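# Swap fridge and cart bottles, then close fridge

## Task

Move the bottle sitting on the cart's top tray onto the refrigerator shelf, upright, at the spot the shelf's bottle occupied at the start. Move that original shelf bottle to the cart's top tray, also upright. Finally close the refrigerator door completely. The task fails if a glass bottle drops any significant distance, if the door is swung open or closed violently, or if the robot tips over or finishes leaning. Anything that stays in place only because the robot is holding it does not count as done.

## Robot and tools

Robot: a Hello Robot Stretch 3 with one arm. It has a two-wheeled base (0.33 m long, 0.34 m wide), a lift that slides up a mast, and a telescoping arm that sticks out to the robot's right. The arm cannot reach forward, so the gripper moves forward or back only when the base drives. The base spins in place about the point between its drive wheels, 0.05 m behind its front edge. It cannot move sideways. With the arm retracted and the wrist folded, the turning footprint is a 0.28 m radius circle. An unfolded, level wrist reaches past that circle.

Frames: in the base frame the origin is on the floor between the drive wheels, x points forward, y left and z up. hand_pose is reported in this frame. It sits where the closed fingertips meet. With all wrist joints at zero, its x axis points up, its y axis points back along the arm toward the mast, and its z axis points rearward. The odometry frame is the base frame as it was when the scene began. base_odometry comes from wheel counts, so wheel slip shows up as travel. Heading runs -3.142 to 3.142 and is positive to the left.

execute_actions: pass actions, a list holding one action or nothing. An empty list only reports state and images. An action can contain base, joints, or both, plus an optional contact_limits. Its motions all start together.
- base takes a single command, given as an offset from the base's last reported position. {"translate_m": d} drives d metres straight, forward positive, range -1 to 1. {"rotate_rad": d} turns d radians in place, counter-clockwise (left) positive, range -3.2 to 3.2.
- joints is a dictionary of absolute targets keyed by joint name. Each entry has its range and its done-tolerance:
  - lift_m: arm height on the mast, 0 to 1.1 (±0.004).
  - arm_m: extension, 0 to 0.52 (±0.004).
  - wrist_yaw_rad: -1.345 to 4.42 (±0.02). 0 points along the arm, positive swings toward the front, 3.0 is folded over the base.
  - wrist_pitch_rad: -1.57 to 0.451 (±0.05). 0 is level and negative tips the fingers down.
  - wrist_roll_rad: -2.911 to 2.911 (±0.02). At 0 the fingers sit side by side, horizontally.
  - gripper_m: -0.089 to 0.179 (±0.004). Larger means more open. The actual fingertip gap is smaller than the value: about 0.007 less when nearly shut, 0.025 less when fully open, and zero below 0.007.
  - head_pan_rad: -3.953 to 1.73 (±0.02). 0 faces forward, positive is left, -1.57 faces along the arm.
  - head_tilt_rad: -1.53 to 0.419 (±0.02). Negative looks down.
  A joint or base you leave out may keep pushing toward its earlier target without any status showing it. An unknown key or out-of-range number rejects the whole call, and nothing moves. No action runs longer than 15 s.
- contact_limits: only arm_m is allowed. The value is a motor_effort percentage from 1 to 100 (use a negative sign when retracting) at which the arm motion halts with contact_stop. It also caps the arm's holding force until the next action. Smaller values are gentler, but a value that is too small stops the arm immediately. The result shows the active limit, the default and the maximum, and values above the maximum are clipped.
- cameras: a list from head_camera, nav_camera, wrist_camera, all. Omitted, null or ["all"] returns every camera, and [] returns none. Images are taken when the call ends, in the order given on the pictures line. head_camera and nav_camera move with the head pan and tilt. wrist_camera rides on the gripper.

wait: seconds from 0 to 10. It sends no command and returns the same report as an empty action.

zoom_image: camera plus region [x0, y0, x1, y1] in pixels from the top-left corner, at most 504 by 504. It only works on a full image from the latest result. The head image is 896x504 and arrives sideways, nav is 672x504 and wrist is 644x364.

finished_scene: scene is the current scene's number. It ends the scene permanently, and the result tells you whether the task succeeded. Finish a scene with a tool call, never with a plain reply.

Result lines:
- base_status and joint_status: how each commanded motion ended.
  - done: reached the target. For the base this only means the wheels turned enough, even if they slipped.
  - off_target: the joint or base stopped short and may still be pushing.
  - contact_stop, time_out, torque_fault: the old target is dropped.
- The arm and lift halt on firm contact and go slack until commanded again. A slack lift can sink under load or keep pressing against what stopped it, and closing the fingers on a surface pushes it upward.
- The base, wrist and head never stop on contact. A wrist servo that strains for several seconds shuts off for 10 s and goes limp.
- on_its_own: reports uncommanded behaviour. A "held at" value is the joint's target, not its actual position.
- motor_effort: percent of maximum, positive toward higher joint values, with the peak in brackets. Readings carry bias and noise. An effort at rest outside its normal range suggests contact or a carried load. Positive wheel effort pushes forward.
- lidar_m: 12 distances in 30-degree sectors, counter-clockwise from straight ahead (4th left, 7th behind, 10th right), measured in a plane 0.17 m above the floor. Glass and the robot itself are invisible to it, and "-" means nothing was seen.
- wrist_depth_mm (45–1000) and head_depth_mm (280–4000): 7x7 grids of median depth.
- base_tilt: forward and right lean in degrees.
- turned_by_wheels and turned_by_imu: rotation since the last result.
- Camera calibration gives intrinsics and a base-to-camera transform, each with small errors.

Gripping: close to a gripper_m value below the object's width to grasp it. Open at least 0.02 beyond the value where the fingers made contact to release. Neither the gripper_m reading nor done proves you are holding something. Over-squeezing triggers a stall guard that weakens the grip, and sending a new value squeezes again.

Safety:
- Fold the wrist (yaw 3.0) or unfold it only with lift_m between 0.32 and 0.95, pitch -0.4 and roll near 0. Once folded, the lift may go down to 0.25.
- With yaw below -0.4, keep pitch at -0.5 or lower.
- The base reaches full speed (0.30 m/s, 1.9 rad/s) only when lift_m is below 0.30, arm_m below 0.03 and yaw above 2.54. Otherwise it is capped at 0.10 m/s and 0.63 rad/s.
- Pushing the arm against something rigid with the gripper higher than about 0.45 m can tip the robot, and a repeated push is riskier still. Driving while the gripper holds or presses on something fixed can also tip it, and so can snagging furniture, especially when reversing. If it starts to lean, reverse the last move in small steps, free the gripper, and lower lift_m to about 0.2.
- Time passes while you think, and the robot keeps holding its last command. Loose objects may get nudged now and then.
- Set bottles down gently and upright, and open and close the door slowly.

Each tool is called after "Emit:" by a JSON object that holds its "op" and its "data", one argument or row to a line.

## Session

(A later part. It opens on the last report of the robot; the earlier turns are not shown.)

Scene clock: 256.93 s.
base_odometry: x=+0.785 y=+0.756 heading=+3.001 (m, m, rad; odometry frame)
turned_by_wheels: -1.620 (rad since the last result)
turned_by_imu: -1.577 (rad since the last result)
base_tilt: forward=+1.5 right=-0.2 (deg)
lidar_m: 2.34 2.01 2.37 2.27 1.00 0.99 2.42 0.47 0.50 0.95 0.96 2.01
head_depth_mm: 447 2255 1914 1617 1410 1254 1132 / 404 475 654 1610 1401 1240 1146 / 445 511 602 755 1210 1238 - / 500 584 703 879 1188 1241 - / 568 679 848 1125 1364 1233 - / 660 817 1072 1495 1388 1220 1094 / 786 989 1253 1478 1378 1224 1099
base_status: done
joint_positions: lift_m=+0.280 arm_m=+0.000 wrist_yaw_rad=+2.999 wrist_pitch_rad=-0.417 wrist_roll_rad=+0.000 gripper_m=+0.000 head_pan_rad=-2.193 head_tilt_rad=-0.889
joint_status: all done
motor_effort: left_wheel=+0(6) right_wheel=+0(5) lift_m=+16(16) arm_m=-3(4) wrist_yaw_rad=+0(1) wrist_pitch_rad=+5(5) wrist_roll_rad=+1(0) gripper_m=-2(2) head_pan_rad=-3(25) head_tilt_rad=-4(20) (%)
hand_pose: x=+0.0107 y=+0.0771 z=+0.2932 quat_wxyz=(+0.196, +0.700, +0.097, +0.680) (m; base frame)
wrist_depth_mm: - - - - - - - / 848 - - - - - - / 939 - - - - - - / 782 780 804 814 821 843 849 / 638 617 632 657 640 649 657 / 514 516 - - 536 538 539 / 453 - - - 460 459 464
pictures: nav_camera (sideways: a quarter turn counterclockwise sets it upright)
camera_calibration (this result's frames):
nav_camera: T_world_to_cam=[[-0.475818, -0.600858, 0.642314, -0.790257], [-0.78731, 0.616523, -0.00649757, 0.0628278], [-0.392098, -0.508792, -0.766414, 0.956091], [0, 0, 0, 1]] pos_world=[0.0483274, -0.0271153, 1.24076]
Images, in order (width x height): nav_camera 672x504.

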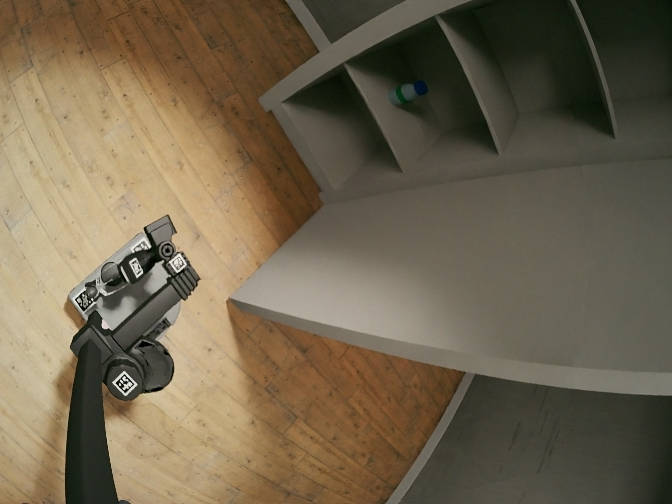

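Emit:
{"op": "execute_actions", "data": {
  "actions": [
    {"base":{"translate_m":-0.72},"joints":{"head_pan_rad":-1.4}}
  ],
  "cameras": []
}}

Emit:
{"op": "execute_actions", "data": {
  "actions": [
    {"joints":{"lift_m":0.34}}
  ],
  "cameras": []
}}

Emit:
{"op": "execute_actions", "data": {
  "actions": [
    {"joints":{"wrist_yaw_rad":0}}
  ],
  "cameras": []
}}

Emit:
{"op": "execute_actions", "data": {
  "actions": [
    {"base":{"translate_m":0.55},"joints":{"lift_m":0.25,"wrist_pitch_rad":0,"arm_m":0.1}}
  ],
  "cameras": ["nav_camera"]
}}

Emit:
{"op": "execute_actions", "data": {
  "actions": [
    {"base":{"translate_m":0.2}}
  ],
  "cameras": ["nav_camera"]
}}

Scene clock: 273.47 s.
base_odometry: x=+1.498 y=+0.655 heading=+3.001 (m, m, rad; odometry frame)
turned_by_wheels: +0.000 (rad since the last result)
turned_by_imu: -0.006 (rad since the last result)
base_tilt: forward=+1.5 right=-0.3 (deg)
lidar_m: 3.05 2.67 1.11 0.66 0.83 1.80 1.71 1.75 1.64 1.55 0.43 0.44
head_depth_mm: 1376 1622 1823 1634 1418 1241 1119 / 1386 1626 1848 1609 1404 1242 1121 / 1398 1650 1841 1618 1402 1238 - / 1413 1657 1852 1602 1398 1232 - / 1387 1598 1786 1558 1387 1233 1105 / 1016 955 1016 1084 1167 1182 1097 / 656 684 714 748 818 1196 1096
base_status: done
joint_positions: lift_m=+0.280 arm_m=+0.000 wrist_yaw_rad=+2.999 wrist_pitch_rad=-0.417 wrist_roll_rad=+0.000 gripper_m=+0.000 head_pan_rad=-1.407 head_tilt_rad=-0.889
joint_status: all done
motor_effort: left_wheel=+1(3) right_wheel=-1(6) lift_m=+15(16) arm_m=-3(4) wrist_yaw_rad=+1(1) wrist_pitch_rad=+6(6) wrist_roll_rad=+1(1) gripper_m=-2(2) head_pan_rad=+2(27) head_tilt_rad=-5(4) (%)
hand_pose: x=+0.0107 y=+0.0771 z=+0.2932 quat_wxyz=(+0.196, +0.700, +0.097, +0.680) (m; base frame)
wrist_depth_mm: - - - - - - - / - - 775 - - - - / - - 801 - - - - / 771 803 805 781 825 806 839 / 606 633 635 663 637 650 657 / 518 518 - - 529 534 546 / 460 - - - 455 458 458
pictures: none
No camera images: the call's "cameras" was empty. Leave "cameras" out to get every camera's image.

Scene clock: 274.83 s.
base_odometry: x=+1.498 y=+0.655 heading=+3.001 (m, m, rad; odometry frame)
turned_by_wheels: +0.000 (rad since the last result)
turned_by_imu: +0.000 (rad since the last result)
base_tilt: forward=+1.5 right=-0.2 (deg)
lidar_m: 3.05 2.67 1.11 0.66 0.83 1.80 1.71 1.74 1.64 1.55 0.43 0.44
head_depth_mm: 1372 1600 1835 1622 1410 1237 1116 / 1385 1623 1854 1615 1397 1242 1131 / 1400 1644 1842 1603 1392 1243 - / 1402 1651 1844 1592 1393 1240 - / 1391 1603 1774 1557 1392 1223 1106 / 1013 958 1017 1087 1164 1191 1099 / 656 684 714 745 816 1200 1101
base_status: not commanded
joint_positions: lift_m=+0.340 arm_m=+0.000 wrist_yaw_rad=+2.999 wrist_pitch_rad=-0.417 wrist_roll_rad=+0.000 gripper_m=+0.000 head_pan_rad=-1.407 head_tilt_rad=-0.889
joint_status: all done
motor_effort: left_wheel=+0(0) right_wheel=-1(0) lift_m=+20(20) arm_m=-4(4) wrist_yaw_rad=+1(1) wrist_pitch_rad=+6(6) wrist_roll_rad=+0(0) gripper_m=-2(2) head_pan_rad=+2(2) head_tilt_rad=-5(4) (%)
hand_pose: x=+0.0107 y=+0.0771 z=+0.3528 quat_wxyz=(+0.196, +0.700, +0.097, +0.680) (m; base frame)
wrist_depth_mm: - - - - - - - / - - - - - - - / - - 800 - - - - / 877 888 910 867 969 943 974 / 700 697 727 754 725 735 749 / 605 596 - - 600 625 620 / 499 509 - 513 519 523 531
pictures: none
No camera images: the call's "cameras" was empty. Leave "cameras" out to get every camera's image.

Scene clock: 277.33 s.
base_odometry: x=+1.498 y=+0.655 heading=+3.001 (m, m, rad; odometry frame)
turned_by_wheels: +0.000 (rad since the last result)
turned_by_imu: -0.001 (rad since the last result)
base_tilt: forward=+1.5 right=-0.2 (deg)
lidar_m: 3.05 2.68 1.11 0.66 0.83 1.81 1.71 1.74 1.63 1.55 0.43 0.44
head_depth_mm: 1378 1619 1850 1619 1420 1251 1117 / 1391 1631 1851 1620 1397 1236 1133 / 1399 1643 1851 1599 1397 1240 - / 1407 1661 1855 1596 1388 1252 - / 1386 1593 1779 1559 1388 1229 1104 / 1011 958 1020 1088 1160 1192 1102 / 656 685 714 746 818 1201 1093
base_status: not commanded
joint_positions: lift_m=+0.340 arm_m=+0.000 wrist_yaw_rad=+0.002 wrist_pitch_rad=-0.417 wrist_roll_rad=+0.000 gripper_m=+0.000 head_pan_rad=-1.407 head_tilt_rad=-0.889
joint_status: all done
motor_effort: left_wheel=+1(1) right_wheel=-1(1) lift_m=+20(21) arm_m=-4(3) wrist_yaw_rad=-1(1) wrist_pitch_rad=+6(6) wrist_roll_rad=+0(0) gripper_m=-2(2) head_pan_rad=+2(1) head_tilt_rad=-5(5) (%)
hand_pose: x=-0.0210 y=-0.3698 z=+0.3528 quat_wxyz=(+0.692, +0.147, -0.691, -0.146) (m; base frame)
wrist_depth_mm: 408 627 - - - - - / 409 615 - - - - - / 411 613 - - - - - / 411 629 926 922 934 970 - / 415 611 706 758 729 747 748 / 413 580 604 - 620 612 623 / 414 514 510 516 520 516 540
pictures: none
No camera images: the call's "cameras" was empty. Leave "cameras" out to get every camera's image.

Scene clock: 284.07 s.
base_odometry: x=+0.953 y=+0.732 heading=+3.001 (m, m, rad; odometry frame)
turned_by_wheels: +0.000 (rad since the last result)
turned_by_imu: +0.000 (rad since the last result)
base_tilt: forward=+1.5 right=-0.2 (deg)
lidar_m: 2.51 2.16 2.36 1.08 0.88 2.38 2.25 2.30 1.60 0.64 0.60 2.02
head_depth_mm: 728 923 1802 1610 1413 1250 1114 / 676 821 1041 1546 1395 1240 1114 / 633 758 945 1246 1395 1281 - / 595 705 859 1105 1362 1231 1140 / 562 656 791 994 1307 1232 1103 / 531 604 732 915 1328 1226 1103 / 483 574 1720 1582 1382 1223 1098
base_status: done
joint_positions: lift_m=+0.250 arm_m=+0.100 wrist_yaw_rad=-0.002 wrist_pitch_rad=-0.022 wrist_roll_rad=+0.000 gripper_m=+0.000 head_pan_rad=-1.407 head_tilt_rad=-0.889
joint_status: all done
motor_effort: left_wheel=+0(4) right_wheel=-1(19) lift_m=+15(17) arm_m=+3(3) wrist_yaw_rad=+2(11) wrist_pitch_rad=+7(8) wrist_roll_rad=+0(1) gripper_m=-2(3) head_pan_rad=+1(2) head_tilt_rad=-4(5) (%)
hand_pose: x=-0.0219 y=-0.5004 z=+0.3591 quat_wxyz=(+0.707, +0.007, -0.707, -0.009) (m; base frame)
wrist_depth_mm: 251 281 330 398 494 - - / 254 289 334 401 501 - - / 258 292 342 413 525 - - / 262 298 349 428 535 - - / 266 300 356 437 551 - - / 268 307 349 - 833 982 - / 278 314 376 470 673 728 733
pictures: nav_camera (sideways: a quarter turn counterclockwise sets it upright)
camera_calibration (this result's frames):
nav_camera: T_world_to_cam=[[0.0893311, -0.761291, 0.642227, -0.793591], [-0.992516, -0.121941, -0.00649283, 0.0640734], [0.0832566, -0.636841, -0.766487, 0.953285], [0, 0, 0, 1]] pos_world=[0.0551189, 0.0107508, 1.24076]
Images, in order (width x height): nav_camera 672x504.

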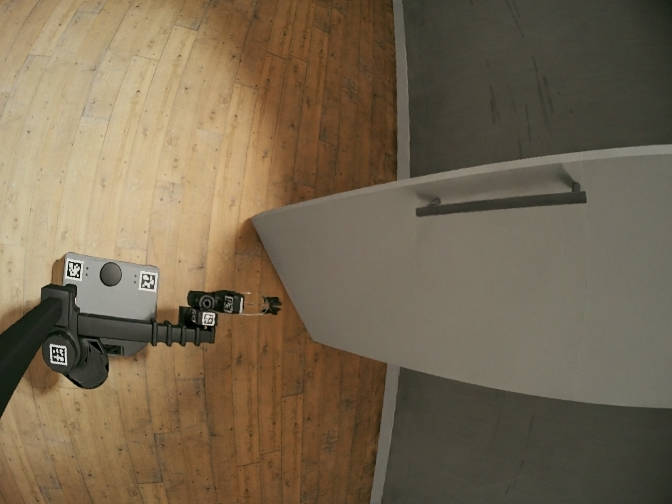

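Scene clock: 287.30 s.
base_odometry: x=+0.755 y=+0.760 heading=+3.001 (m, m, rad; odometry frame)
turned_by_wheels: +0.000 (rad since the last result)
turned_by_imu: +0.000 (rad since the last result)
base_tilt: forward=+1.5 right=-0.3 (deg)
lidar_m: 2.31 1.98 2.37 2.26 1.02 1.02 2.45 2.28 0.92 0.87 0.89 2.01
head_depth_mm: 757 883 1069 1400 1405 1246 1111 / 762 895 1081 1367 1400 1245 1114 / 767 903 1089 1394 1397 1280 - / 775 911 1106 1412 1395 1233 1144 / 778 948 1229 1524 1384 1233 1101 / 1390 1636 1830 1580 1378 1224 1105 / 1403 1644 1846 1582 1382 1218 1094
base_status: done
joint_positions: lift_m=+0.250 arm_m=+0.100 wrist_yaw_rad=-0.002 wrist_pitch_rad=-0.022 wrist_roll_rad=+0.000 gripper_m=+0.000 head_pan_rad=-1.407 head_tilt_rad=-0.889
joint_status: not commanded
motor_effort: left_wheel=+0(3) right_wheel=+0(3) lift_m=+16(16) arm_m=+3(3) wrist_yaw_rad=+1(1) wrist_pitch_rad=+7(7) wrist_roll_rad=+0(1) gripper_m=-3(2) head_pan_rad=+2(2) head_tilt_rad=-4(4) (%)
hand_pose: x=-0.0219 y=-0.5004 z=+0.3591 quat_wxyz=(+0.707, +0.007, -0.707, -0.009) (m; base frame)
wrist_depth_mm: - - 500 500 514 504 - / - - 512 510 517 526 - / - - 521 520 526 537 - / - - 519 534 541 545 - / - - 531 542 548 564 - / 856 863 545 - 560 576 - / 679 650 563 578 586 632 710
pictures: nav_camera (sideways: a quarter turn counterclockwise sets it upright)
camera_calibration (this result's frames):
nav_camera: T_world_to_cam=[[0.089331, -0.761291, 0.642227, -0.793591], [-0.992516, -0.121941, -0.00649283, 0.0640734], [0.0832566, -0.636841, -0.766487, 0.953285], [0, 0, 0, 1]] pos_world=[0.0551189, 0.0107508, 1.24076]
Images, in order (width x height): nav_camera 672x504.

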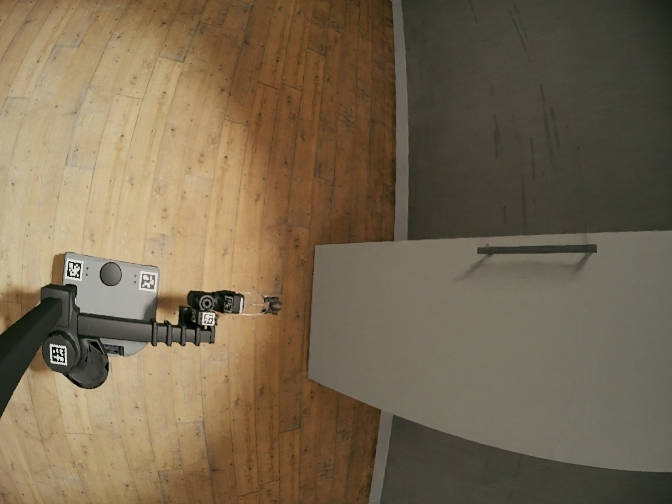

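Emit:
{"op": "execute_actions", "data": {
  "actions": [
    {"joints":{"arm_m":0.51},"contact_limits":{"arm_m":15}}
  ],
  "cameras": []
}}

Scene clock: 295.97 s.
base_odometry: x=+0.755 y=+0.760 heading=+3.001 (m, m, rad; odometry frame)
turned_by_wheels: +0.000 (rad since the last result)
turned_by_imu: -0.002 (rad since the last result)
base_tilt: forward=+1.4 right=-0.2 (deg)
lidar_m: 2.31 1.98 2.37 2.27 1.02 1.02 2.45 2.28 0.92 0.87 0.89 2.00
head_depth_mm: 757 887 1068 1399 1407 1243 1114 / 763 896 1086 1374 1403 1244 1131 / 768 905 1096 1294 1395 1241 1148 / 775 911 1108 1414 1385 1230 1147 / 781 945 1235 1527 1383 1225 1105 / 1389 1639 1827 1573 1383 1221 1098 / 1397 1647 1857 1581 1371 1224 1094
base_status: not commanded
joint_positions: lift_m=+0.250 arm_m=+0.455 wrist_yaw_rad=+0.000 wrist_pitch_rad=-0.022 wrist_roll_rad=+0.000 gripper_m=+0.000 head_pan_rad=-1.407 head_tilt_rad=-0.890
joint_status: arm_m contact_stop (moved +0.355 of +0.410)
on_its_own: arm_m is slack since a contact_stop, until your next command for it (your +0.510 is given up)
motor_effort: left_wheel=+0(2) right_wheel=+1(3) lift_m=+16(15) arm_m=+0(18) wrist_yaw_rad=-1(1) wrist_pitch_rad=+7(9) wrist_roll_rad=+0(1) gripper_m=-2(3) head_pan_rad=+1(2) head_tilt_rad=-5(5) (%)
contact_limits: arm_m 15 (drawing in: default 29, maximum 47; extending or still: default 39, maximum 64)
hand_pose: x=-0.0213 y=-0.8555 z=+0.3591 quat_wxyz=(+0.707, +0.008, -0.707, -0.008) (m; base frame)
wrist_depth_mm: 161 162 165 167 170 171 173 / 164 166 168 170 172 174 178 / 168 169 171 175 178 178 181 / 171 174 176 178 181 184 186 / 175 177 180 182 185 189 191 / 180 180 182 - 190 193 196 / 182 186 190 191 194 199 201
pictures: none
No camera images: the call's "cameras" was empty. Leave "cameras" out to get every camera's image.

Emit:
{"op": "execute_actions", "data": {
  "actions": [
    {"joints":{"arm_m":0.4}}
  ],
  "cameras": []
}}

Emit:
{"op": "finished_scene", "data": {
  "scene": 2
}}

Scene clock: 304.77 s.
base_odometry: x=+0.755 y=+0.760 heading=+3.001 (m, m, rad; odometry frame)
turned_by_wheels: +0.000 (rad since the last result)
turned_by_imu: -0.001 (rad since the last result)
base_tilt: forward=+1.4 right=-0.2 (deg)
lidar_m: 2.31 1.98 2.38 2.27 1.02 1.02 2.45 2.28 0.92 0.87 0.89 2.00
head_depth_mm: 757 886 1071 1404 1409 1246 1117 / 762 895 1084 1371 1402 1245 1124 / 765 901 1096 1342 1366 1233 1142 / 776 912 1108 1417 1398 1232 1142 / 779 946 1231 1534 1385 1227 1102 / 1377 1637 1818 1583 1378 1230 1102 / 1400 1656 1851 1572 1376 1224 1092
base_status: not commanded
joint_positions: lift_m=+0.250 arm_m=+0.400 wrist_yaw_rad=+0.000 wrist_pitch_rad=-0.022 wrist_roll_rad=+0.000 gripper_m=+0.000 head_pan_rad=-1.407 head_tilt_rad=-0.890
joint_status: all done
motor_effort: left_wheel=+0(0) right_wheel=+1(0) lift_m=+16(16) arm_m=-4(2) wrist_yaw_rad=+0(1) wrist_pitch_rad=+7(7) wrist_roll_rad=+0(1) gripper_m=-2(2) head_pan_rad=+2(2) head_tilt_rad=-5(5) (%)
hand_pose: x=-0.0213 y=-0.8009 z=+0.3592 quat_wxyz=(+0.707, +0.008, -0.707, -0.008) (m; base frame)
wrist_depth_mm: 210 211 214 217 222 223 226 / 214 217 221 221 226 232 232 / 218 222 224 228 231 234 240 / 223 226 228 231 235 241 244 / 229 231 234 238 241 246 252 / 236 237 240 - 248 252 256 / 239 242 248 251 253 259 263
pictures: none
No camera images: the call's "cameras" was empty. Leave "cameras" out to get every camera's image.

The scene is finished: the task was done.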